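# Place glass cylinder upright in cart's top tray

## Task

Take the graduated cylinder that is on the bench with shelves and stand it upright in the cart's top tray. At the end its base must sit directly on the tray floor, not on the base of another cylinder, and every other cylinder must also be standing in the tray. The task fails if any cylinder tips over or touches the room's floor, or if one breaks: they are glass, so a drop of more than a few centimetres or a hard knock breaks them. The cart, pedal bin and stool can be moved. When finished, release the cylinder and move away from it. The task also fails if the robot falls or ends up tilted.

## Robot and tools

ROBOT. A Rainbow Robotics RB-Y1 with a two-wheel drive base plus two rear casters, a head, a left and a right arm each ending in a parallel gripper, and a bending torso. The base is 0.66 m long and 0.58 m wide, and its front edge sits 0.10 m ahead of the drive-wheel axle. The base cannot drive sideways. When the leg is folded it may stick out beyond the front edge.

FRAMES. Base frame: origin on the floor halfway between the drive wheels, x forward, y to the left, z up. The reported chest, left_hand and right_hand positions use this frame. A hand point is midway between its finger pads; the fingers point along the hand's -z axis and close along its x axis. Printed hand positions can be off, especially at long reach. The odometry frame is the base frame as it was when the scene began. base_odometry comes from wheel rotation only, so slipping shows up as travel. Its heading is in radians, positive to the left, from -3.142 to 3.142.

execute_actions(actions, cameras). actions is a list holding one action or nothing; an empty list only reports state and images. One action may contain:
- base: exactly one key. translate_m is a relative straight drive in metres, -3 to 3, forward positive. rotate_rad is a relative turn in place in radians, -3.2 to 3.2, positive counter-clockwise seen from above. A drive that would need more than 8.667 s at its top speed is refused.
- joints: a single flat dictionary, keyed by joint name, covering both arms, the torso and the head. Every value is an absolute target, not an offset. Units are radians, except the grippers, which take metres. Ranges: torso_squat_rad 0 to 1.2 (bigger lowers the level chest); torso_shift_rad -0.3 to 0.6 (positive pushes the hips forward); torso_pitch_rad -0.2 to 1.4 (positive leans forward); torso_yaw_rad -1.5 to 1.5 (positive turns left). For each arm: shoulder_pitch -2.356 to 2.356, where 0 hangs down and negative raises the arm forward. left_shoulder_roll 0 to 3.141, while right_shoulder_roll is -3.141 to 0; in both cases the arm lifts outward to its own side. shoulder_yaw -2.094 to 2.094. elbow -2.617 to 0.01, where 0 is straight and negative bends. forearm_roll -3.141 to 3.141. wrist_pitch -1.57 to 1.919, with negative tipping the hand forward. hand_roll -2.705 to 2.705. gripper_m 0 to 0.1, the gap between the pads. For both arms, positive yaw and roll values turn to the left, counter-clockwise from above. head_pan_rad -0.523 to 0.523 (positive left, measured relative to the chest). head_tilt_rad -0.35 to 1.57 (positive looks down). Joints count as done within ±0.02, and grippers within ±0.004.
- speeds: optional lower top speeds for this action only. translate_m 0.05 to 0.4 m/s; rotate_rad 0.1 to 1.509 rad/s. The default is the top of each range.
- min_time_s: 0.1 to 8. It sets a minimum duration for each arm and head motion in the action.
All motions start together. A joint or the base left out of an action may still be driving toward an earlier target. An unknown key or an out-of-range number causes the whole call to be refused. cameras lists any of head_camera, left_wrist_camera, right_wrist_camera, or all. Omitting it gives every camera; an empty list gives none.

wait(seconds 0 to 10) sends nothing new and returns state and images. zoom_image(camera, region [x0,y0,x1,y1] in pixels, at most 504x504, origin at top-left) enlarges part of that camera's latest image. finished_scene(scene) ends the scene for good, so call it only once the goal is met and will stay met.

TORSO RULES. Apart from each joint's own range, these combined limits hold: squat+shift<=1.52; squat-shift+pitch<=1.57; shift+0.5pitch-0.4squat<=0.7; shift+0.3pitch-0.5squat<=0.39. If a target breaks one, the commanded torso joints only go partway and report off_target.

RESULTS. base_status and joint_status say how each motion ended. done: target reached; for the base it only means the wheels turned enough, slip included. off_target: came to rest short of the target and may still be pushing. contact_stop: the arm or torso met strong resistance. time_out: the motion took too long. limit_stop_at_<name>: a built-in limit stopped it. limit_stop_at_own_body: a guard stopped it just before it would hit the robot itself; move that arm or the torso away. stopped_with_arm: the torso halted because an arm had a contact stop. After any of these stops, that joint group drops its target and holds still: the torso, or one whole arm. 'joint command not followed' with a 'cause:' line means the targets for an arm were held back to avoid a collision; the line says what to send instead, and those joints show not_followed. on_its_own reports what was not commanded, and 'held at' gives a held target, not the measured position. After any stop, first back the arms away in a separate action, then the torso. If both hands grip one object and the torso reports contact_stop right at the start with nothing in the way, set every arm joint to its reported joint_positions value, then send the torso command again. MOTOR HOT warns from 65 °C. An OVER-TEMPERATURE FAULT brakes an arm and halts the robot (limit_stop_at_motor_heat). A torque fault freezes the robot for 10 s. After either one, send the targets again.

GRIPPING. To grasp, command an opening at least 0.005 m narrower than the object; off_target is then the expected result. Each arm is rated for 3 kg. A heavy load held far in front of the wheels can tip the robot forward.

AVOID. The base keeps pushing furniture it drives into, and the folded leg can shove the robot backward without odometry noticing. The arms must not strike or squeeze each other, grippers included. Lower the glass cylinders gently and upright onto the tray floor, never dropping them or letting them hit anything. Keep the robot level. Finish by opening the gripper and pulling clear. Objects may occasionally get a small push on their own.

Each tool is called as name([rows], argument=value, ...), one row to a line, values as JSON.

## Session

execute_actions(actions=[], cameras=["head_camera"])

Scene clock: 0.00 s.
base_odometry: x=+0.000 y=+0.000 heading=+0.000 (m, m, rad; odometry frame)
base_status: not commanded
joint_positions: torso_squat_rad=+0.350 torso_shift_rad=-0.001 torso_pitch_rad=+0.000 torso_yaw_rad=+0.000 left_shoulder_pitch_rad=-0.028 left_shoulder_roll_rad=+0.035 left_shoulder_yaw_rad=-0.041 left_elbow_rad=-0.202 left_forearm_roll_rad=-0.023 left_wrist_pitch_rad=+0.029 left_hand_roll_rad=+0.000 left_gripper_m=+0.099 right_shoulder_pitch_rad=+0.039 right_shoulder_roll_rad=-0.054 right_shoulder_yaw_rad=+0.033 right_elbow_rad=-0.164 right_forearm_roll_rad=-0.032 right_wrist_pitch_rad=-0.004 right_hand_roll_rad=-0.032 right_gripper_m=+0.100 head_pan_rad=-0.001 head_tilt_rad=+0.400
joint_status: not commanded
chest: x=-0.2285 y=+0.0006 z=+1.2475 quat_wxyz=(+1.000, +0.000, +0.000, +0.000) (m; base frame)
left_hand: x=-0.1165 y=+0.2421 z=+0.5703 quat_wxyz=(+0.994, +0.017, -0.099, -0.037) (m; base frame)
right_hand: x=-0.1758 y=-0.2588 z=+0.5652 quat_wxyz=(+0.997, -0.024, -0.066, -0.019) (m; base frame)
pictures: head_camera
camera_calibration (this result's frames):
head_camera: T_world_to_cam=[[-0.0661153, -0.997359, -0.0300733, 0.0345305], [-0.430623, 0.0557083, -0.900811, 1.27672], [0.900107, -0.0466071, -0.433169, 0.760016], [0, 0, 0, 1]] pos_world=[-0.132026, -0.00126262, 1.48034]
Images, in order (width x height): head_camera 896x504.

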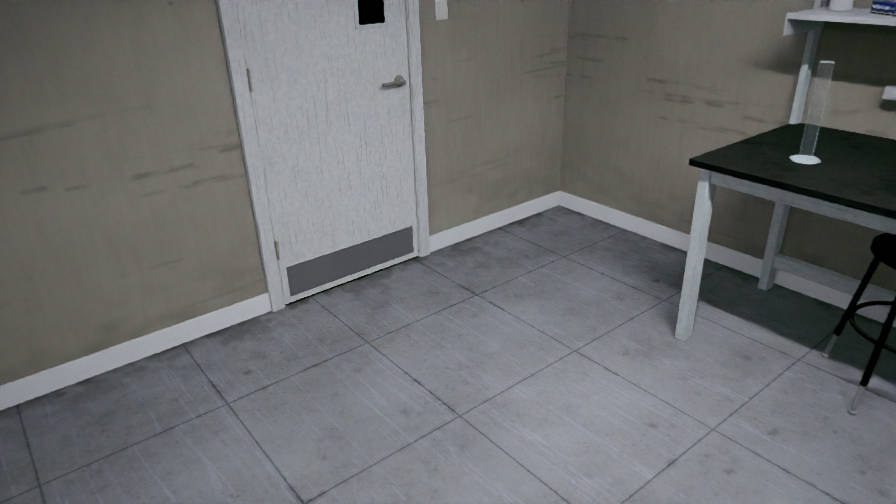

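execute_actions([
  {"base":{"rotate_rad":-0.42},"joints":{"right_shoulder_pitch_rad":-0.5,"right_elbow_rad":-1.07,"right_hand_roll_rad":1.57,"right_wrist_pitch_rad":0,"right_forearm_roll_rad":0,"right_shoulder_roll_rad":-0.039,"right_shoulder_yaw_rad":0.015,"torso_squat_rad":0.6}},
], cameras=[])

execute_actions([
  {"base":{"translate_m":1.39}},
], cameras=[])

execute_actions([
  {"base":{"rotate_rad":-0.33},"joints":{"head_tilt_rad":0.7}},
], cameras=["head_camera"])

Scene clock: 15.33 s.
base_odometry: x=+0.000 y=+0.000 heading=-0.420 (m, m, rad; odometry frame)
base_status: done
joint_positions: torso_squat_rad=+0.600 torso_shift_rad=-0.001 torso_pitch_rad=+0.000 torso_yaw_rad=+0.000 left_shoulder_pitch_rad=-0.028 left_shoulder_roll_rad=+0.035 left_shoulder_yaw_rad=-0.041 left_elbow_rad=-0.202 left_forearm_roll_rad=-0.023 left_wrist_pitch_rad=+0.029 left_hand_roll_rad=+0.000 left_gripper_m=+0.099 right_shoulder_pitch_rad=-0.500 right_shoulder_roll_rad=-0.039 right_shoulder_yaw_rad=+0.015 right_elbow_rad=-1.070 right_forearm_roll_rad=+0.000 right_wrist_pitch_rad=+0.000 right_hand_roll_rad=+1.570 right_gripper_m=+0.100 head_pan_rad=-0.001 head_tilt_rad=+0.400
joint_status: all done
chest: x=-0.2285 y=+0.0006 z=+1.1677 quat_wxyz=(+1.000, +0.000, +0.000, +0.000) (m; base frame)
left_hand: x=-0.1164 y=+0.2421 z=+0.4905 quat_wxyz=(+0.994, +0.017, -0.099, -0.037) (m; base frame)
right_hand: x=+0.4045 y=-0.1396 z=+0.9699 quat_wxyz=(+0.444, -0.473, -0.511, +0.565) (m; base frame)
pictures: none
No camera images: the call's "cameras" was empty. Leave "cameras" out to get every camera's image.

Scene clock: 20.33 s.
base_odometry: x=+1.269 y=-0.567 heading=-0.420 (m, m, rad; odometry frame)
base_status: done
joint_positions: torso_squat_rad=+0.600 torso_shift_rad=-0.001 torso_pitch_rad=+0.000 torso_yaw_rad=+0.000 left_shoulder_pitch_rad=-0.028 left_shoulder_roll_rad=+0.035 left_shoulder_yaw_rad=-0.041 left_elbow_rad=-0.202 left_forearm_roll_rad=-0.023 left_wrist_pitch_rad=+0.029 left_hand_roll_rad=+0.000 left_gripper_m=+0.099 right_shoulder_pitch_rad=-0.500 right_shoulder_roll_rad=-0.039 right_shoulder_yaw_rad=+0.015 right_elbow_rad=-1.070 right_forearm_roll_rad=+0.000 right_wrist_pitch_rad=+0.000 right_hand_roll_rad=+1.570 right_gripper_m=+0.100 head_pan_rad=-0.001 head_tilt_rad=+0.400
joint_status: not commanded
chest: x=-0.2284 y=+0.0006 z=+1.1677 quat_wxyz=(+1.000, +0.000, +0.000, +0.000) (m; base frame)
left_hand: x=-0.1163 y=+0.2421 z=+0.4905 quat_wxyz=(+0.994, +0.017, -0.099, -0.037) (m; base frame)
right_hand: x=+0.4046 y=-0.1396 z=+0.9696 quat_wxyz=(+0.444, -0.472, -0.510, +0.565) (m; base frame)
pictures: none
No camera images: the call's "cameras" was empty. Leave "cameras" out to get every camera's image.

Scene clock: 22.40 s.
base_odometry: x=+1.269 y=-0.567 heading=-0.750 (m, m, rad; odometry frame)
base_status: done
joint_positions: torso_squat_rad=+0.600 torso_shift_rad=-0.001 torso_pitch_rad=+0.000 torso_yaw_rad=+0.000 left_shoulder_pitch_rad=-0.028 left_shoulder_roll_rad=+0.035 left_shoulder_yaw_rad=-0.041 left_elbow_rad=-0.202 left_forearm_roll_rad=-0.023 left_wrist_pitch_rad=+0.029 left_hand_roll_rad=+0.000 left_gripper_m=+0.099 right_shoulder_pitch_rad=-0.500 right_shoulder_roll_rad=-0.039 right_shoulder_yaw_rad=+0.015 right_elbow_rad=-1.070 right_forearm_roll_rad=+0.000 right_wrist_pitch_rad=+0.000 right_hand_roll_rad=+1.570 right_gripper_m=+0.100 head_pan_rad=-0.001 head_tilt_rad=+0.700
joint_status: all done
chest: x=-0.2284 y=+0.0006 z=+1.1677 quat_wxyz=(+1.000, +0.000, +0.000, +0.000) (m; base frame)
left_hand: x=-0.1164 y=+0.2421 z=+0.4905 quat_wxyz=(+0.994, +0.017, -0.099, -0.037) (m; base frame)
right_hand: x=+0.4046 y=-0.1397 z=+0.9696 quat_wxyz=(+0.444, -0.472, -0.510, +0.565) (m; base frame)
pictures: head_camera
camera_calibration (this result's frames):
head_camera: T_world_to_cam=[[-0.0721634, -0.99735, -0.00919411, 0.00236317], [-0.677382, 0.0557739, -0.733514, 0.925122], [0.732083, -0.0467049, -0.679612, 1.02777], [0, 0, 0, 1]] pos_world=[-0.12558, -0.00123899, 1.37709]
Images, in order (width x height): head_camera 896x504.

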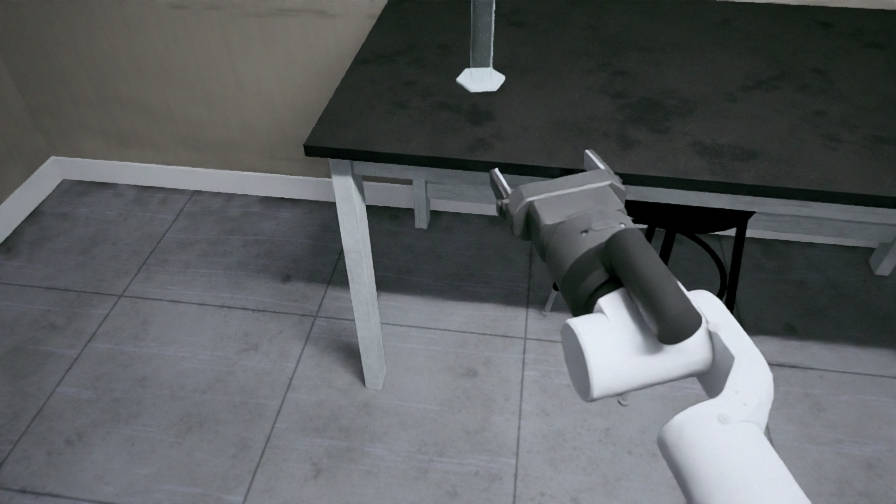

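execute_actions([
  {"base":{"translate_m":0.5},"speeds":{"translate_m":0.2},"joints":{"head_tilt_rad":0.8}},
], cameras=["head_camera","right_wrist_camera"])

Scene clock: 34.07 s.
base_odometry: x=+1.635 y=-0.907 heading=-0.750 (m, m, rad; odometry frame)
base_status: done
joint_positions: torso_squat_rad=+0.600 torso_shift_rad=-0.001 torso_pitch_rad=+0.000 torso_yaw_rad=+0.000 left_shoulder_pitch_rad=-0.028 left_shoulder_roll_rad=+0.035 left_shoulder_yaw_rad=-0.041 left_elbow_rad=-0.202 left_forearm_roll_rad=-0.023 left_wrist_pitch_rad=+0.029 left_hand_roll_rad=+0.000 left_gripper_m=+0.099 right_shoulder_pitch_rad=-0.500 right_shoulder_roll_rad=-0.039 right_shoulder_yaw_rad=+0.015 right_elbow_rad=-1.070 right_forearm_roll_rad=+0.000 right_wrist_pitch_rad=+0.000 right_hand_roll_rad=+1.570 right_gripper_m=+0.100 head_pan_rad=-0.001 head_tilt_rad=+0.800
joint_status: all done
chest: x=-0.2284 y=+0.0006 z=+1.1677 quat_wxyz=(+1.000, +0.000, +0.000, +0.000) (m; base frame)
left_hand: x=-0.1164 y=+0.2421 z=+0.4905 quat_wxyz=(+0.994, +0.017, -0.099, -0.037) (m; base frame)
right_hand: x=+0.4045 y=-0.1397 z=+0.9696 quat_wxyz=(+0.444, -0.472, -0.510, +0.565) (m; base frame)
pictures: head_camera, right_wrist_camera
camera_calibration (this result's frames):
head_camera: T_world_to_cam=[[-0.0727712, -0.997347, -0.00199117, -0.00762429], [-0.747202, 0.0558416, -0.662247, 0.813198], [0.660601, -0.0467046, -0.749283, 1.10833], [0, 0, 0, 1]] pos_world=[-0.125094, -0.00125021, 1.36897]
right_wrist_camera: T_world_to_cam=[[0.161386, -0.983492, 0.0818364, -0.276168], [-0.679392, -0.170864, -0.713605, 0.973207], [0.715808, 0.0595671, -0.695752, 0.484496], [0, 0, 0, 1]] pos_world=[0.358953, -0.134183, 1.05417]
Images, in order (width x height): head_camera 896x504, right_wrist_camera 644x364.

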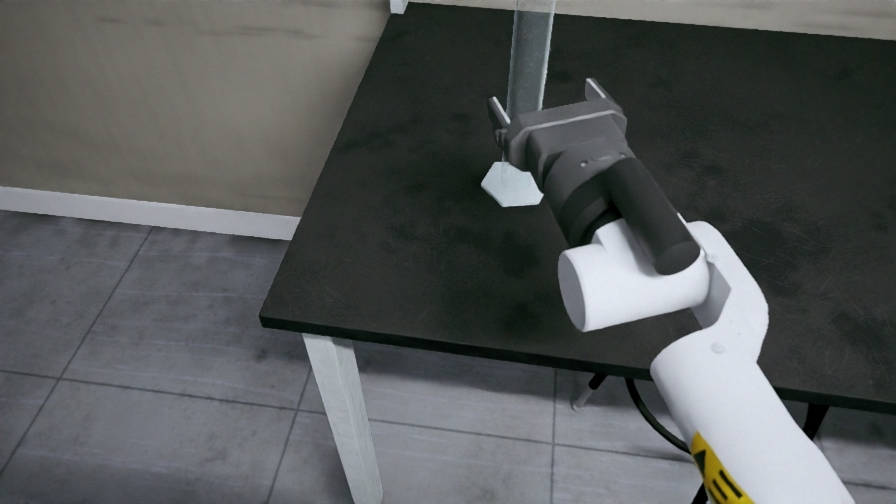

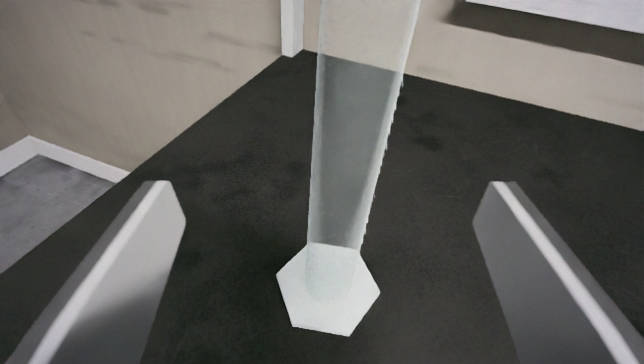

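execute_actions([
  {"base":{"translate_m":0.12},"speeds":{"translate_m":0.08}},
], cameras=["head_camera","right_wrist_camera"])

Scene clock: 41.53 s.
base_odometry: x=+1.722 y=-0.989 heading=-0.751 (m, m, rad; odometry frame)
base_status: done
joint_positions: torso_squat_rad=+0.600 torso_shift_rad=-0.001 torso_pitch_rad=+0.000 torso_yaw_rad=+0.000 left_shoulder_pitch_rad=-0.028 left_shoulder_roll_rad=+0.035 left_shoulder_yaw_rad=-0.041 left_elbow_rad=-0.202 left_forearm_roll_rad=-0.023 left_wrist_pitch_rad=+0.029 left_hand_roll_rad=+0.000 left_gripper_m=+0.099 right_shoulder_pitch_rad=-0.500 right_shoulder_roll_rad=-0.039 right_shoulder_yaw_rad=+0.015 right_elbow_rad=-1.070 right_forearm_roll_rad=+0.000 right_wrist_pitch_rad=+0.000 right_hand_roll_rad=+1.570 right_gripper_m=+0.100 head_pan_rad=-0.001 head_tilt_rad=+0.800
joint_status: not commanded
chest: x=-0.2284 y=+0.0006 z=+1.1677 quat_wxyz=(+1.000, +0.000, +0.000, +0.000) (m; base frame)
left_hand: x=-0.1164 y=+0.2421 z=+0.4905 quat_wxyz=(+0.994, +0.017, -0.099, -0.037) (m; base frame)
right_hand: x=+0.4046 y=-0.1397 z=+0.9695 quat_wxyz=(+0.444, -0.472, -0.510, +0.565) (m; base frame)
pictures: head_camera, right_wrist_camera
camera_calibration (this result's frames):
head_camera: T_world_to_cam=[[-0.072771, -0.997347, -0.00198499, -0.00762691], [-0.747255, 0.0558412, -0.662187, 0.813164], [0.66054, -0.0467047, -0.749336, 1.10834], [0, 0, 0, 1]] pos_world=[-0.125019, -0.00124988, 1.36897]
right_wrist_camera: T_world_to_cam=[[0.161388, -0.983493, 0.0818209, -0.27616], [-0.679471, -0.17086, -0.713531, 0.97315], [0.715733, 0.0595601, -0.69583, 0.48453], [0, 0, 0, 1]] pos_world=[0.359001, -0.134187, 1.05412]
Images, in order (width x height): head_camera 896x504, right_wrist_camera 644x364.

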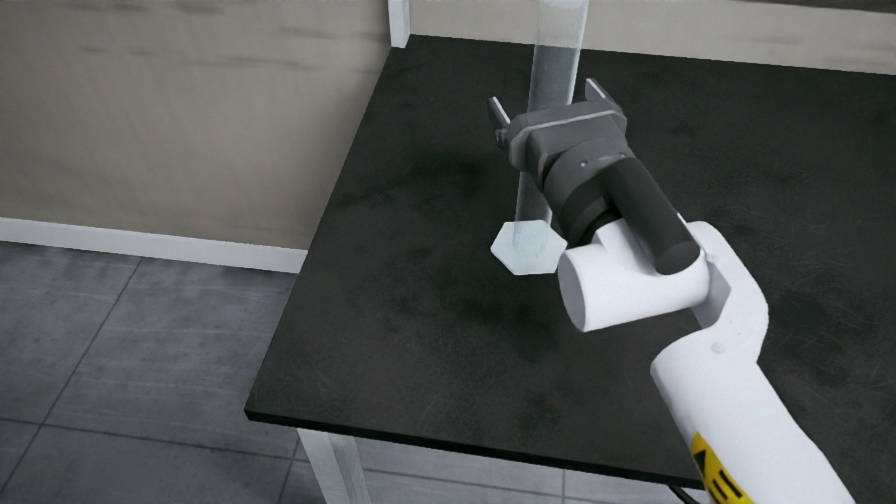

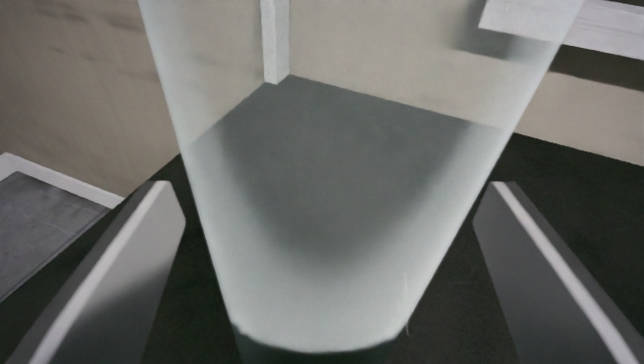

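execute_actions([
  {"joints":{"right_gripper_m":0.0}},
], cameras=[])

execute_actions([
  {"joints":{"torso_squat_rad":0.0}},
], cameras=[])

execute_actions([
  {"base":{"translate_m":-1.5},"speeds":{"translate_m":0.3},"joints":{"head_tilt_rad":0.45}},
], cameras=[])

execute_actions([
  {"base":{"rotate_rad":1.9},"speeds":{"rotate_rad":0.5}},
], cameras=["head_camera"])

Scene clock: 50.43 s.
base_odometry: x=+1.722 y=-0.989 heading=-0.751 (m, m, rad; odometry frame)
base_status: not commanded
joint_positions: torso_squat_rad=+0.600 torso_shift_rad=-0.001 torso_pitch_rad=+0.000 torso_yaw_rad=+0.000 left_shoulder_pitch_rad=-0.028 left_shoulder_roll_rad=+0.035 left_shoulder_yaw_rad=-0.041 left_elbow_rad=-0.202 left_forearm_roll_rad=-0.023 left_wrist_pitch_rad=+0.029 left_hand_roll_rad=+0.000 left_gripper_m=+0.099 right_shoulder_pitch_rad=-0.500 right_shoulder_roll_rad=-0.039 right_shoulder_yaw_rad=+0.015 right_elbow_rad=-1.070 right_forearm_roll_rad=+0.000 right_wrist_pitch_rad=+0.000 right_hand_roll_rad=+1.570 right_gripper_m=+0.043 head_pan_rad=-0.001 head_tilt_rad=+0.800
joint_status: right_gripper_m off_target (ended at +0.043, target +0.000)
chest: x=-0.2284 y=+0.0006 z=+1.1677 quat_wxyz=(+1.000, +0.000, +0.000, +0.000) (m; base frame)
left_hand: x=-0.1164 y=+0.2421 z=+0.4905 quat_wxyz=(+0.994, +0.017, -0.099, -0.037) (m; base frame)
right_hand: x=+0.4046 y=-0.1396 z=+0.9697 quat_wxyz=(+0.444, -0.472, -0.511, +0.565) (m; base frame)
pictures: none
No camera images: the call's "cameras" was empty. Leave "cameras" out to get every camera's image.

Scene clock: 53.33 s.
base_odometry: x=+1.722 y=-0.989 heading=-0.751 (m, m, rad; odometry frame)
base_status: not commanded
joint_positions: torso_squat_rad=+0.000 torso_shift_rad=-0.001 torso_pitch_rad=+0.000 torso_yaw_rad=+0.000 left_shoulder_pitch_rad=-0.028 left_shoulder_roll_rad=+0.035 left_shoulder_yaw_rad=-0.041 left_elbow_rad=-0.202 left_forearm_roll_rad=-0.023 left_wrist_pitch_rad=+0.029 left_hand_roll_rad=+0.000 left_gripper_m=+0.099 right_shoulder_pitch_rad=-0.500 right_shoulder_roll_rad=-0.039 right_shoulder_yaw_rad=+0.015 right_elbow_rad=-1.070 right_forearm_roll_rad=+0.000 right_wrist_pitch_rad=+0.000 right_hand_roll_rad=+1.570 right_gripper_m=+0.043 head_pan_rad=-0.001 head_tilt_rad=+0.800
joint_status: all done
chest: x=-0.2284 y=+0.0007 z=+1.2899 quat_wxyz=(+1.000, +0.000, +0.000, +0.000) (m; base frame)
left_hand: x=-0.1165 y=+0.2422 z=+0.6127 quat_wxyz=(+0.994, +0.017, -0.099, -0.037) (m; base frame)
right_hand: x=+0.4045 y=-0.1396 z=+1.0914 quat_wxyz=(+0.444, -0.472, -0.510, +0.565) (m; base frame)
pictures: none
No camera images: the call's "cameras" was empty. Leave "cameras" out to get every camera's image.

Scene clock: 59.87 s.
base_odometry: x=+0.626 y=+0.035 heading=-0.753 (m, m, rad; odometry frame)
base_status: done
joint_positions: torso_squat_rad=+0.000 torso_shift_rad=-0.001 torso_pitch_rad=+0.000 torso_yaw_rad=+0.000 left_shoulder_pitch_rad=-0.028 left_shoulder_roll_rad=+0.035 left_shoulder_yaw_rad=-0.041 left_elbow_rad=-0.202 left_forearm_roll_rad=-0.023 left_wrist_pitch_rad=+0.029 left_hand_roll_rad=+0.000 left_gripper_m=+0.099 right_shoulder_pitch_rad=-0.500 right_shoulder_roll_rad=-0.039 right_shoulder_yaw_rad=+0.015 right_elbow_rad=-1.070 right_forearm_roll_rad=+0.000 right_wrist_pitch_rad=+0.000 right_hand_roll_rad=+1.570 right_gripper_m=+0.043 head_pan_rad=-0.001 head_tilt_rad=+0.450
joint_status: all done
chest: x=-0.2285 y=+0.0007 z=+1.2899 quat_wxyz=(+1.000, +0.000, +0.000, +0.000) (m; base frame)
left_hand: x=-0.1166 y=+0.2422 z=+0.6127 quat_wxyz=(+0.994, +0.017, -0.099, -0.037) (m; base frame)
right_hand: x=+0.4043 y=-0.1397 z=+1.0915 quat_wxyz=(+0.444, -0.472, -0.510, +0.565) (m; base frame)
pictures: none
No camera images: the call's "cameras" was empty. Leave "cameras" out to get every camera's image.

Scene clock: 65.13 s.
base_odometry: x=+0.626 y=+0.035 heading=+1.147 (m, m, rad; odometry frame)
base_status: done
joint_positions: torso_squat_rad=+0.000 torso_shift_rad=-0.001 torso_pitch_rad=+0.000 torso_yaw_rad=+0.000 left_shoulder_pitch_rad=-0.028 left_shoulder_roll_rad=+0.035 left_shoulder_yaw_rad=-0.041 left_elbow_rad=-0.202 left_forearm_roll_rad=-0.023 left_wrist_pitch_rad=+0.029 left_hand_roll_rad=+0.000 left_gripper_m=+0.099 right_shoulder_pitch_rad=-0.500 right_shoulder_roll_rad=-0.039 right_shoulder_yaw_rad=+0.015 right_elbow_rad=-1.070 right_forearm_roll_rad=+0.000 right_wrist_pitch_rad=+0.000 right_hand_roll_rad=+1.570 right_gripper_m=+0.043 head_pan_rad=-0.001 head_tilt_rad=+0.450
joint_status: not commanded
chest: x=-0.2285 y=+0.0007 z=+1.2899 quat_wxyz=(+1.000, +0.000, +0.000, +0.000) (m; base frame)
left_hand: x=-0.1166 y=+0.2422 z=+0.6128 quat_wxyz=(+0.994, +0.017, -0.099, -0.037) (m; base frame)
right_hand: x=+0.4043 y=-0.1397 z=+1.0915 quat_wxyz=(+0.444, -0.472, -0.510, +0.565) (m; base frame)
pictures: head_camera
camera_calibration (this result's frames):
head_camera: T_world_to_cam=[[-0.0675407, -0.99736, -0.0266823, 0.0305555], [-0.47486, 0.0556544, -0.8783, 1.27228], [0.877466, -0.0466506, -0.477365, 0.839619], [0, 0, 0, 1]] pos_world=[-0.130518, -0.00116448, 1.51906]
Images, in order (width x height): head_camera 896x504.

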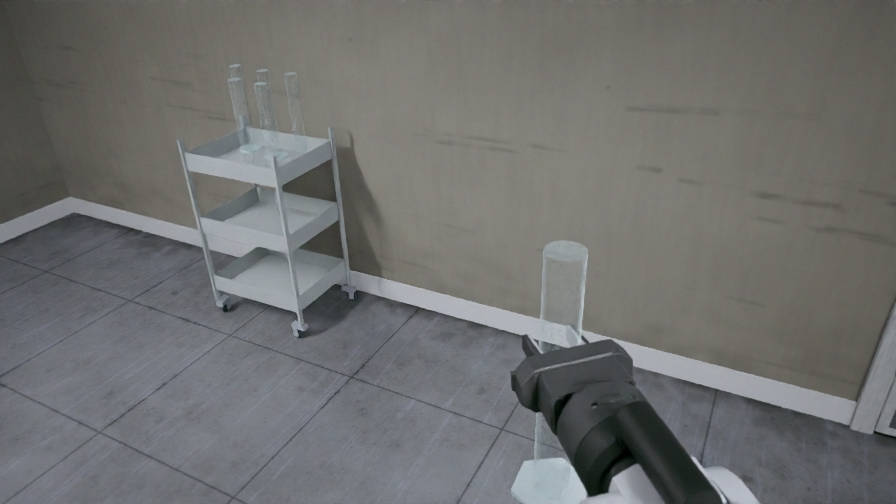

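execute_actions([
  {"base":{"rotate_rad":0.855},"speeds":{"rotate_rad":0.5}},
], cameras=[])

execute_actions([
  {"base":{"translate_m":2.07},"speeds":{"translate_m":0.35}},
], cameras=[])

execute_actions([
  {"base":{"rotate_rad":-1.445},"speeds":{"rotate_rad":0.5},"joints":{"head_tilt_rad":0.7}},
], cameras=["head_camera"])

Scene clock: 84.70 s.
base_odometry: x=+0.626 y=+0.035 heading=+2.001 (m, m, rad; odometry frame)
base_status: done
joint_positions: torso_squat_rad=+0.000 torso_shift_rad=-0.001 torso_pitch_rad=+0.000 torso_yaw_rad=+0.000 left_shoulder_pitch_rad=-0.028 left_shoulder_roll_rad=+0.035 left_shoulder_yaw_rad=-0.041 left_elbow_rad=-0.202 left_forearm_roll_rad=-0.023 left_wrist_pitch_rad=+0.029 left_hand_roll_rad=+0.000 left_gripper_m=+0.099 right_shoulder_pitch_rad=-0.500 right_shoulder_roll_rad=-0.039 right_shoulder_yaw_rad=+0.015 right_elbow_rad=-1.070 right_forearm_roll_rad=+0.000 right_wrist_pitch_rad=+0.000 right_hand_roll_rad=+1.570 right_gripper_m=+0.043 head_pan_rad=-0.001 head_tilt_rad=+0.450
joint_status: not commanded
chest: x=-0.2285 y=+0.0007 z=+1.2899 quat_wxyz=(+1.000, +0.000, +0.000, +0.000) (m; base frame)
left_hand: x=-0.1166 y=+0.2422 z=+0.6128 quat_wxyz=(+0.994, +0.017, -0.099, -0.037) (m; base frame)
right_hand: x=+0.4043 y=-0.1397 z=+1.0914 quat_wxyz=(+0.444, -0.472, -0.510, +0.565) (m; base frame)
pictures: none
No camera images: the call's "cameras" was empty. Leave "cameras" out to get every camera's image.

Scene clock: 91.93 s.
base_odometry: x=-0.239 y=+1.915 heading=+2.002 (m, m, rad; odometry frame)
base_status: done
joint_positions: torso_squat_rad=+0.000 torso_shift_rad=-0.001 torso_pitch_rad=+0.000 torso_yaw_rad=+0.000 left_shoulder_pitch_rad=-0.028 left_shoulder_roll_rad=+0.035 left_shoulder_yaw_rad=-0.041 left_elbow_rad=-0.202 left_forearm_roll_rad=-0.023 left_wrist_pitch_rad=+0.029 left_hand_roll_rad=+0.000 left_gripper_m=+0.099 right_shoulder_pitch_rad=-0.500 right_shoulder_roll_rad=-0.039 right_shoulder_yaw_rad=+0.015 right_elbow_rad=-1.070 right_forearm_roll_rad=+0.000 right_wrist_pitch_rad=+0.000 right_hand_roll_rad=+1.570 right_gripper_m=+0.043 head_pan_rad=-0.001 head_tilt_rad=+0.450
joint_status: not commanded
chest: x=-0.2284 y=+0.0007 z=+1.2899 quat_wxyz=(+1.000, +0.000, +0.000, +0.000) (m; base frame)
left_hand: x=-0.1164 y=+0.2422 z=+0.6128 quat_wxyz=(+0.994, +0.017, -0.099, -0.037) (m; base frame)
right_hand: x=+0.4045 y=-0.1397 z=+1.0914 quat_wxyz=(+0.444, -0.472, -0.510, +0.565) (m; base frame)
pictures: none
No camera images: the call's "cameras" was empty. Leave "cameras" out to get every camera's image.

Scene clock: 96.20 s.
base_odometry: x=-0.239 y=+1.915 heading=+0.558 (m, m, rad; odometry frame)
base_status: done
joint_positions: torso_squat_rad=+0.000 torso_shift_rad=-0.001 torso_pitch_rad=+0.000 torso_yaw_rad=+0.000 left_shoulder_pitch_rad=-0.028 left_shoulder_roll_rad=+0.035 left_shoulder_yaw_rad=-0.041 left_elbow_rad=-0.202 left_forearm_roll_rad=-0.023 left_wrist_pitch_rad=+0.029 left_hand_roll_rad=+0.000 left_gripper_m=+0.099 right_shoulder_pitch_rad=-0.500 right_shoulder_roll_rad=-0.039 right_shoulder_yaw_rad=+0.015 right_elbow_rad=-1.070 right_forearm_roll_rad=+0.000 right_wrist_pitch_rad=+0.000 right_hand_roll_rad=+1.570 right_gripper_m=+0.043 head_pan_rad=-0.001 head_tilt_rad=+0.700
joint_status: all done
chest: x=-0.2284 y=+0.0007 z=+1.2899 quat_wxyz=(+1.000, +0.000, +0.000, +0.000) (m; base frame)
left_hand: x=-0.1165 y=+0.2422 z=+0.6128 quat_wxyz=(+0.994, +0.017, -0.099, -0.037) (m; base frame)
right_hand: x=+0.4044 y=-0.1397 z=+1.0914 quat_wxyz=(+0.444, -0.472, -0.510, +0.565) (m; base frame)
pictures: head_camera
camera_calibration (this result's frames):
head_camera: T_world_to_cam=[[-0.072166, -0.99735, -0.00925342, 0.00361661], [-0.677458, 0.0558242, -0.73344, 1.01467], [0.732013, -0.0466606, -0.679691, 1.11096], [0, 0, 0, 1]] pos_world=[-0.125576, -0.0011983, 1.49934]
Images, in order (width x height): head_camera 896x504.

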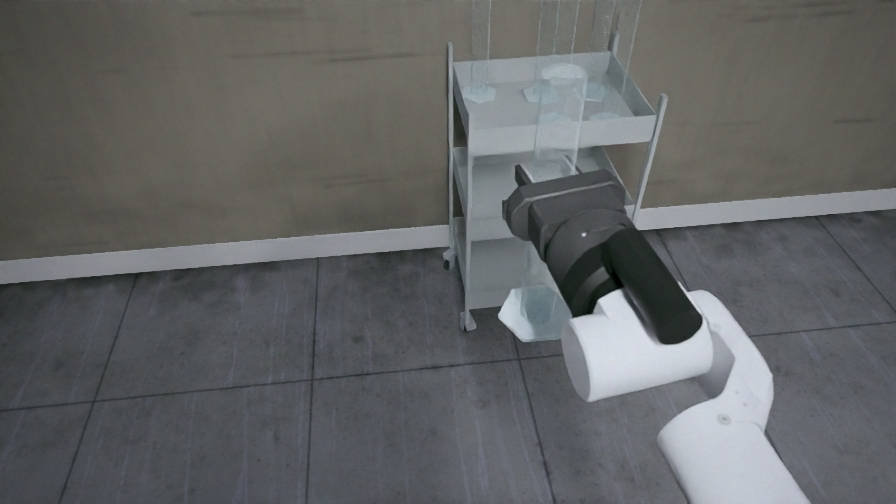

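execute_actions([
  {"base":{"rotate_rad":-0.06},"speeds":{"rotate_rad":0.3}},
], cameras=[])

execute_actions([
  {"base":{"translate_m":0.6},"speeds":{"translate_m":0.2},"joints":{"head_tilt_rad":0.9}},
], cameras=["head_camera"])

Scene clock: 104.13 s.
base_odometry: x=-0.239 y=+1.915 heading=+0.499 (m, m, rad; odometry frame)
base_status: done
joint_positions: torso_squat_rad=+0.000 torso_shift_rad=-0.001 torso_pitch_rad=+0.000 torso_yaw_rad=+0.000 left_shoulder_pitch_rad=-0.028 left_shoulder_roll_rad=+0.035 left_shoulder_yaw_rad=-0.041 left_elbow_rad=-0.202 left_forearm_roll_rad=-0.023 left_wrist_pitch_rad=+0.029 left_hand_roll_rad=+0.000 left_gripper_m=+0.099 right_shoulder_pitch_rad=-0.500 right_shoulder_roll_rad=-0.039 right_shoulder_yaw_rad=+0.015 right_elbow_rad=-1.070 right_forearm_roll_rad=+0.000 right_wrist_pitch_rad=+0.000 right_hand_roll_rad=+1.570 right_gripper_m=+0.043 head_pan_rad=-0.001 head_tilt_rad=+0.700
joint_status: not commanded
chest: x=-0.2284 y=+0.0007 z=+1.2899 quat_wxyz=(+1.000, +0.000, +0.000, +0.000) (m; base frame)
left_hand: x=-0.1165 y=+0.2422 z=+0.6128 quat_wxyz=(+0.994, +0.017, -0.099, -0.037) (m; base frame)
right_hand: x=+0.4044 y=-0.1397 z=+1.0914 quat_wxyz=(+0.444, -0.472, -0.510, +0.565) (m; base frame)
pictures: none
No camera images: the call's "cameras" was empty. Leave "cameras" out to get every camera's image.

Scene clock: 108.30 s.
base_odometry: x=+0.288 y=+2.201 heading=+0.498 (m, m, rad; odometry frame)
base_status: done
joint_positions: torso_squat_rad=+0.000 torso_shift_rad=-0.001 torso_pitch_rad=+0.000 torso_yaw_rad=+0.000 left_shoulder_pitch_rad=-0.028 left_shoulder_roll_rad=+0.035 left_shoulder_yaw_rad=-0.041 left_elbow_rad=-0.202 left_forearm_roll_rad=-0.023 left_wrist_pitch_rad=+0.029 left_hand_roll_rad=+0.000 left_gripper_m=+0.099 right_shoulder_pitch_rad=-0.500 right_shoulder_roll_rad=-0.039 right_shoulder_yaw_rad=+0.015 right_elbow_rad=-1.070 right_forearm_roll_rad=+0.000 right_wrist_pitch_rad=+0.000 right_hand_roll_rad=+1.570 right_gripper_m=+0.043 head_pan_rad=-0.001 head_tilt_rad=+0.900
joint_status: all done
chest: x=-0.2284 y=+0.0007 z=+1.2899 quat_wxyz=(+1.000, +0.000, +0.000, +0.000) (m; base frame)
left_hand: x=-0.1165 y=+0.2422 z=+0.6128 quat_wxyz=(+0.994, +0.017, -0.099, -0.037) (m; base frame)
right_hand: x=+0.4044 y=-0.1397 z=+1.0914 quat_wxyz=(+0.444, -0.472, -0.510, +0.565) (m; base frame)
pictures: head_camera
camera_calibration (this result's frames):
head_camera: T_world_to_cam=[[-0.0726562, -0.997343, 0.00520877, -0.0180212], [-0.809645, 0.0559311, -0.584249, 0.765057], [0.582405, -0.0466666, -0.811558, 1.27658], [0, 0, 0, 1]] pos_world=[-0.125372, -0.00119013, 1.4831]
Images, in order (width x height): head_camera 896x504.

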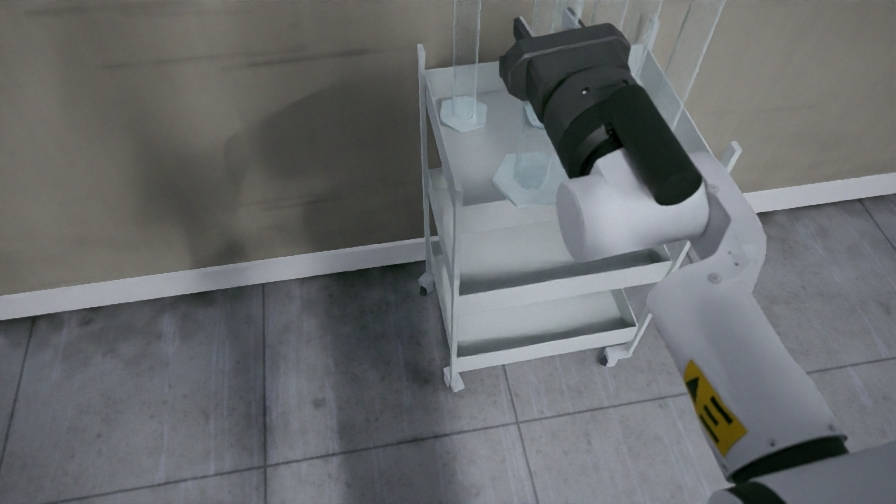

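execute_actions([
  {"base":{"translate_m":0.21},"speeds":{"translate_m":0.08}},
], cameras=[])

execute_actions([
  {"joints":{"torso_squat_rad":0.55,"head_pan_rad":-0.0}},
], cameras=["head_camera","right_wrist_camera"])

Scene clock: 118.40 s.
base_odometry: x=+0.472 y=+2.302 heading=+0.497 (m, m, rad; odometry frame)
base_status: done
joint_positions: torso_squat_rad=+0.000 torso_shift_rad=-0.001 torso_pitch_rad=+0.000 torso_yaw_rad=+0.000 left_shoulder_pitch_rad=-0.028 left_shoulder_roll_rad=+0.035 left_shoulder_yaw_rad=-0.041 left_elbow_rad=-0.202 left_forearm_roll_rad=-0.023 left_wrist_pitch_rad=+0.029 left_hand_roll_rad=+0.000 left_gripper_m=+0.099 right_shoulder_pitch_rad=-0.500 right_shoulder_roll_rad=-0.039 right_shoulder_yaw_rad=+0.015 right_elbow_rad=-1.070 right_forearm_roll_rad=+0.000 right_wrist_pitch_rad=+0.000 right_hand_roll_rad=+1.570 right_gripper_m=+0.043 head_pan_rad=-0.001 head_tilt_rad=+0.900
joint_status: not commanded
chest: x=-0.2284 y=+0.0007 z=+1.2899 quat_wxyz=(+1.000, +0.000, +0.000, +0.000) (m; base frame)
left_hand: x=-0.1165 y=+0.2422 z=+0.6128 quat_wxyz=(+0.994, +0.017, -0.099, -0.037) (m; base frame)
right_hand: x=+0.4044 y=-0.1397 z=+1.0914 quat_wxyz=(+0.444, -0.472, -0.510, +0.565) (m; base frame)
pictures: none
No camera images: the call's "cameras" was empty. Leave "cameras" out to get every camera's image.

Scene clock: 121.17 s.
base_odometry: x=+0.472 y=+2.302 heading=+0.497 (m, m, rad; odometry frame)
base_status: not commanded
joint_positions: torso_squat_rad=+0.550 torso_shift_rad=-0.001 torso_pitch_rad=+0.000 torso_yaw_rad=+0.000 left_shoulder_pitch_rad=-0.028 left_shoulder_roll_rad=+0.035 left_shoulder_yaw_rad=-0.041 left_elbow_rad=-0.202 left_forearm_roll_rad=-0.023 left_wrist_pitch_rad=+0.029 left_hand_roll_rad=+0.000 left_gripper_m=+0.099 right_shoulder_pitch_rad=-0.500 right_shoulder_roll_rad=-0.039 right_shoulder_yaw_rad=+0.015 right_elbow_rad=-1.070 right_forearm_roll_rad=+0.000 right_wrist_pitch_rad=+0.000 right_hand_roll_rad=+1.570 right_gripper_m=+0.043 head_pan_rad=+0.000 head_tilt_rad=+0.900
joint_status: all done
chest: x=-0.2285 y=+0.0006 z=+1.1867 quat_wxyz=(+1.000, +0.000, +0.000, +0.000) (m; base frame)
left_hand: x=-0.1164 y=+0.2421 z=+0.5096 quat_wxyz=(+0.994, +0.017, -0.099, -0.037) (m; base frame)
right_hand: x=+0.4044 y=-0.1398 z=+0.9883 quat_wxyz=(+0.444, -0.472, -0.510, +0.565) (m; base frame)
pictures: head_camera, right_wrist_camera
camera_calibration (this result's frames):
head_camera: T_world_to_cam=[[-0.0720465, -0.997388, 0.00519341, -0.017429], [-0.809553, 0.055435, -0.584424, 0.704927], [0.58261, -0.04631, -0.811432, 1.19273], [0, 0, 0, 1]] pos_world=[-0.125474, -0.00122594, 1.37988]
right_wrist_camera: T_world_to_cam=[[0.16127, -0.983519, 0.0817509, -0.27765], [-0.679835, -0.170757, -0.713209, 0.986261], [0.715413, 0.0594423, -0.696168, 0.498189], [0, 0, 0, 1]] pos_world=[0.35886, -0.134276, 1.07293]
Images, in order (width x height): head_camera 896x504, right_wrist_camera 644x364.

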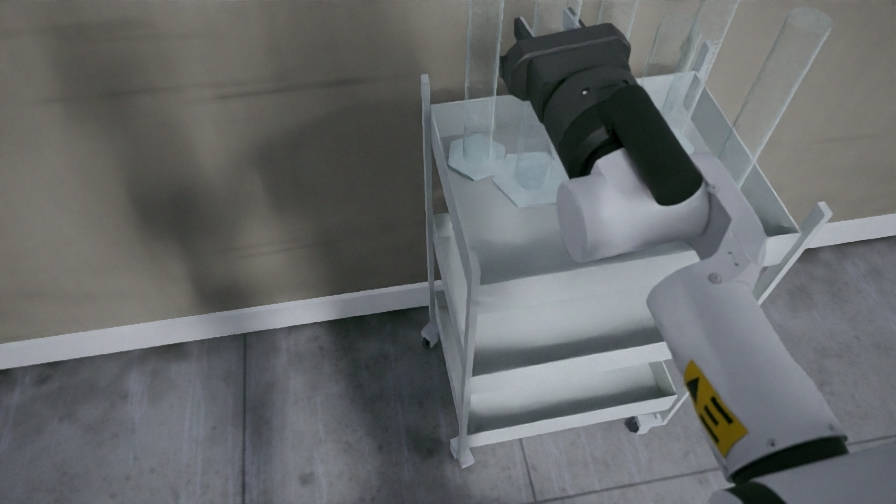

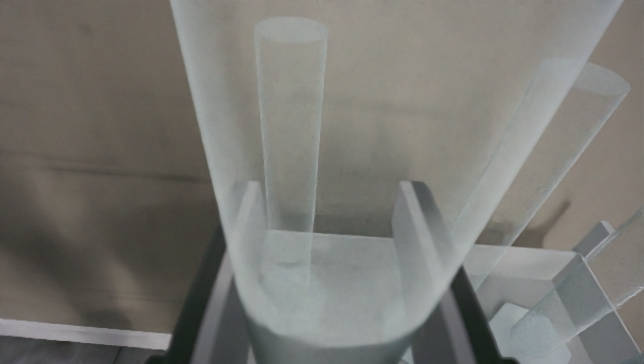

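execute_actions([
  {"joints":{"torso_squat_rad":0.7}},
], cameras=["head_camera"])

Scene clock: 127.27 s.
base_odometry: x=+0.472 y=+2.302 heading=+0.497 (m, m, rad; odometry frame)
base_status: not commanded
joint_positions: torso_squat_rad=+0.700 torso_shift_rad=-0.001 torso_pitch_rad=+0.000 torso_yaw_rad=+0.000 left_shoulder_pitch_rad=-0.028 left_shoulder_roll_rad=+0.035 left_shoulder_yaw_rad=-0.041 left_elbow_rad=-0.202 left_forearm_roll_rad=-0.023 left_wrist_pitch_rad=+0.029 left_hand_roll_rad=+0.000 left_gripper_m=+0.099 right_shoulder_pitch_rad=-0.500 right_shoulder_roll_rad=-0.039 right_shoulder_yaw_rad=+0.015 right_elbow_rad=-1.070 right_forearm_roll_rad=+0.000 right_wrist_pitch_rad=+0.000 right_hand_roll_rad=+1.570 right_gripper_m=+0.043 head_pan_rad=+0.000 head_tilt_rad=+0.900
joint_status: all done
chest: x=-0.2285 y=+0.0006 z=+1.1253 quat_wxyz=(+1.000, +0.000, +0.000, +0.000) (m; base frame)
left_hand: x=-0.1163 y=+0.2420 z=+0.4482 quat_wxyz=(+0.994, +0.017, -0.099, -0.037) (m; base frame)
right_hand: x=+0.4044 y=-0.1398 z=+0.9269 quat_wxyz=(+0.444, -0.472, -0.510, +0.565) (m; base frame)
pictures: head_camera
camera_calibration (this result's frames):
head_camera: T_world_to_cam=[[-0.0720465, -0.997388, 0.00519275, -0.017158], [-0.809549, 0.0554352, -0.584429, 0.669092], [0.582614, -0.0463098, -0.811428, 1.1429], [0, 0, 0, 1]] pos_world=[-0.125442, -0.00127699, 1.31851]
Images, in order (width x height): head_camera 896x504.

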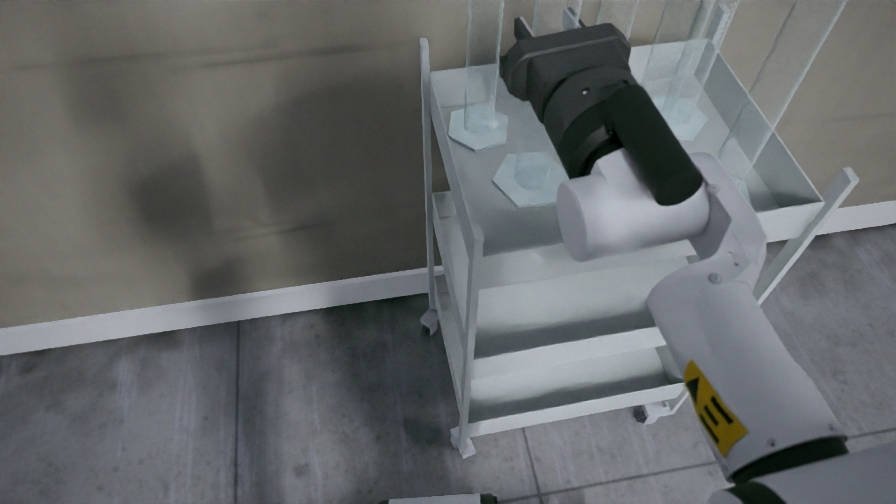

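execute_actions([
  {"joints":{"torso_squat_rad":0.75}},
], cameras=[])

execute_actions([
  {"joints":{"right_gripper_m":0.1}},
], cameras=[])

execute_actions([
  {"base":{"translate_m":-0.5},"speeds":{"translate_m":0.15},"joints":{"head_tilt_rad":0.55}},
], cameras=["head_camera"])

Scene clock: 135.27 s.
base_odometry: x=+0.472 y=+2.302 heading=+0.497 (m, m, rad; odometry frame)
base_status: not commanded
joint_positions: torso_squat_rad=+0.750 torso_shift_rad=-0.001 torso_pitch_rad=+0.000 torso_yaw_rad=+0.000 left_shoulder_pitch_rad=-0.028 left_shoulder_roll_rad=+0.035 left_shoulder_yaw_rad=-0.041 left_elbow_rad=-0.202 left_forearm_roll_rad=-0.023 left_wrist_pitch_rad=+0.029 left_hand_roll_rad=+0.000 left_gripper_m=+0.099 right_shoulder_pitch_rad=-0.500 right_shoulder_roll_rad=-0.039 right_shoulder_yaw_rad=+0.015 right_elbow_rad=-1.070 right_forearm_roll_rad=+0.000 right_wrist_pitch_rad=+0.000 right_hand_roll_rad=+1.570 right_gripper_m=+0.043 head_pan_rad=+0.000 head_tilt_rad=+0.900
joint_status: all done
chest: x=-0.2284 y=+0.0006 z=+1.1021 quat_wxyz=(+1.000, +0.000, +0.000, +0.000) (m; base frame)
left_hand: x=-0.1163 y=+0.2420 z=+0.4250 quat_wxyz=(+0.994, +0.017, -0.099, -0.037) (m; base frame)
right_hand: x=+0.4044 y=-0.1398 z=+0.9037 quat_wxyz=(+0.444, -0.472, -0.510, +0.565) (m; base frame)
pictures: none
No camera images: the call's "cameras" was empty. Leave "cameras" out to get every camera's image.

Scene clock: 136.73 s.
base_odometry: x=+0.472 y=+2.302 heading=+0.497 (m, m, rad; odometry frame)
base_status: not commanded
joint_positions: torso_squat_rad=+0.750 torso_shift_rad=-0.001 torso_pitch_rad=+0.000 torso_yaw_rad=+0.000 left_shoulder_pitch_rad=-0.028 left_shoulder_roll_rad=+0.035 left_shoulder_yaw_rad=-0.041 left_elbow_rad=-0.202 left_forearm_roll_rad=-0.023 left_wrist_pitch_rad=+0.029 left_hand_roll_rad=+0.000 left_gripper_m=+0.099 right_shoulder_pitch_rad=-0.500 right_shoulder_roll_rad=-0.039 right_shoulder_yaw_rad=+0.015 right_elbow_rad=-1.070 right_forearm_roll_rad=+0.000 right_wrist_pitch_rad=+0.000 right_hand_roll_rad=+1.570 right_gripper_m=+0.100 head_pan_rad=+0.000 head_tilt_rad=+0.900
joint_status: all done
chest: x=-0.2284 y=+0.0006 z=+1.1021 quat_wxyz=(+1.000, +0.000, +0.000, +0.000) (m; base frame)
left_hand: x=-0.1163 y=+0.2420 z=+0.4250 quat_wxyz=(+0.994, +0.017, -0.099, -0.037) (m; base frame)
right_hand: x=+0.4045 y=-0.1398 z=+0.9039 quat_wxyz=(+0.444, -0.472, -0.510, +0.565) (m; base frame)
pictures: none
No camera images: the call's "cameras" was empty. Leave "cameras" out to get every camera's image.

Scene clock: 140.87 s.
base_odometry: x=+0.033 y=+2.063 heading=+0.495 (m, m, rad; odometry frame)
base_status: done
joint_positions: torso_squat_rad=+0.750 torso_shift_rad=-0.001 torso_pitch_rad=+0.000 torso_yaw_rad=+0.000 left_shoulder_pitch_rad=-0.028 left_shoulder_roll_rad=+0.035 left_shoulder_yaw_rad=-0.041 left_elbow_rad=-0.202 left_forearm_roll_rad=-0.023 left_wrist_pitch_rad=+0.029 left_hand_roll_rad=+0.000 left_gripper_m=+0.099 right_shoulder_pitch_rad=-0.500 right_shoulder_roll_rad=-0.039 right_shoulder_yaw_rad=+0.015 right_elbow_rad=-1.070 right_forearm_roll_rad=+0.000 right_wrist_pitch_rad=+0.000 right_hand_roll_rad=+1.570 right_gripper_m=+0.100 head_pan_rad=+0.000 head_tilt_rad=+0.550
joint_status: all done
chest: x=-0.2285 y=+0.0006 z=+1.1021 quat_wxyz=(+1.000, +0.000, +0.000, +0.000) (m; base frame)
left_hand: x=-0.1164 y=+0.2420 z=+0.4249 quat_wxyz=(+0.994, +0.017, -0.099, -0.037) (m; base frame)
right_hand: x=+0.4045 y=-0.1397 z=+0.9040 quat_wxyz=(+0.444, -0.472, -0.510, +0.565) (m; base frame)
pictures: head_camera
camera_calibration (this result's frames):
head_camera: T_world_to_cam=[[-0.0692992, -0.997398, -0.0198698, 0.0161456], [-0.560072, 0.0553808, -0.826591, 1.02238], [0.825541, -0.0461535, -0.562452, 0.850035], [0, 0, 0, 1]] pos_world=[-0.128013, -0.00128452, 1.32351]
Images, in order (width x height): head_camera 896x504.

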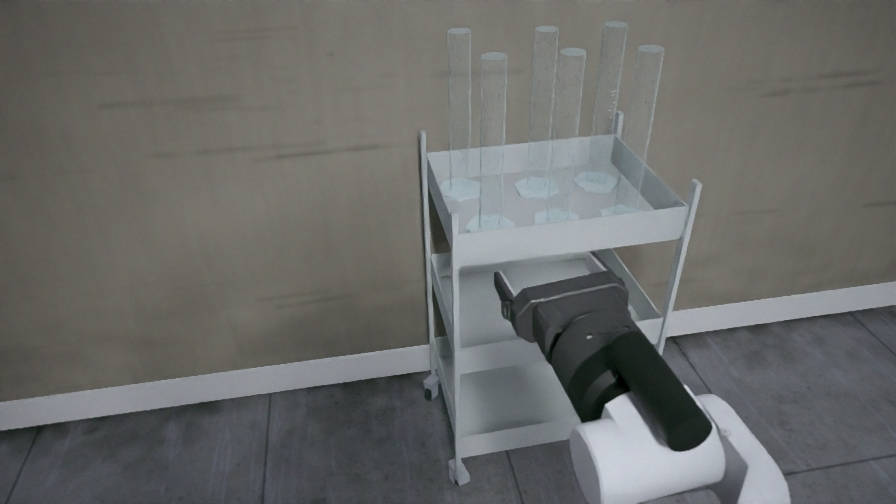

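finished_scene(scene=2)

The scene is finished: the task was done.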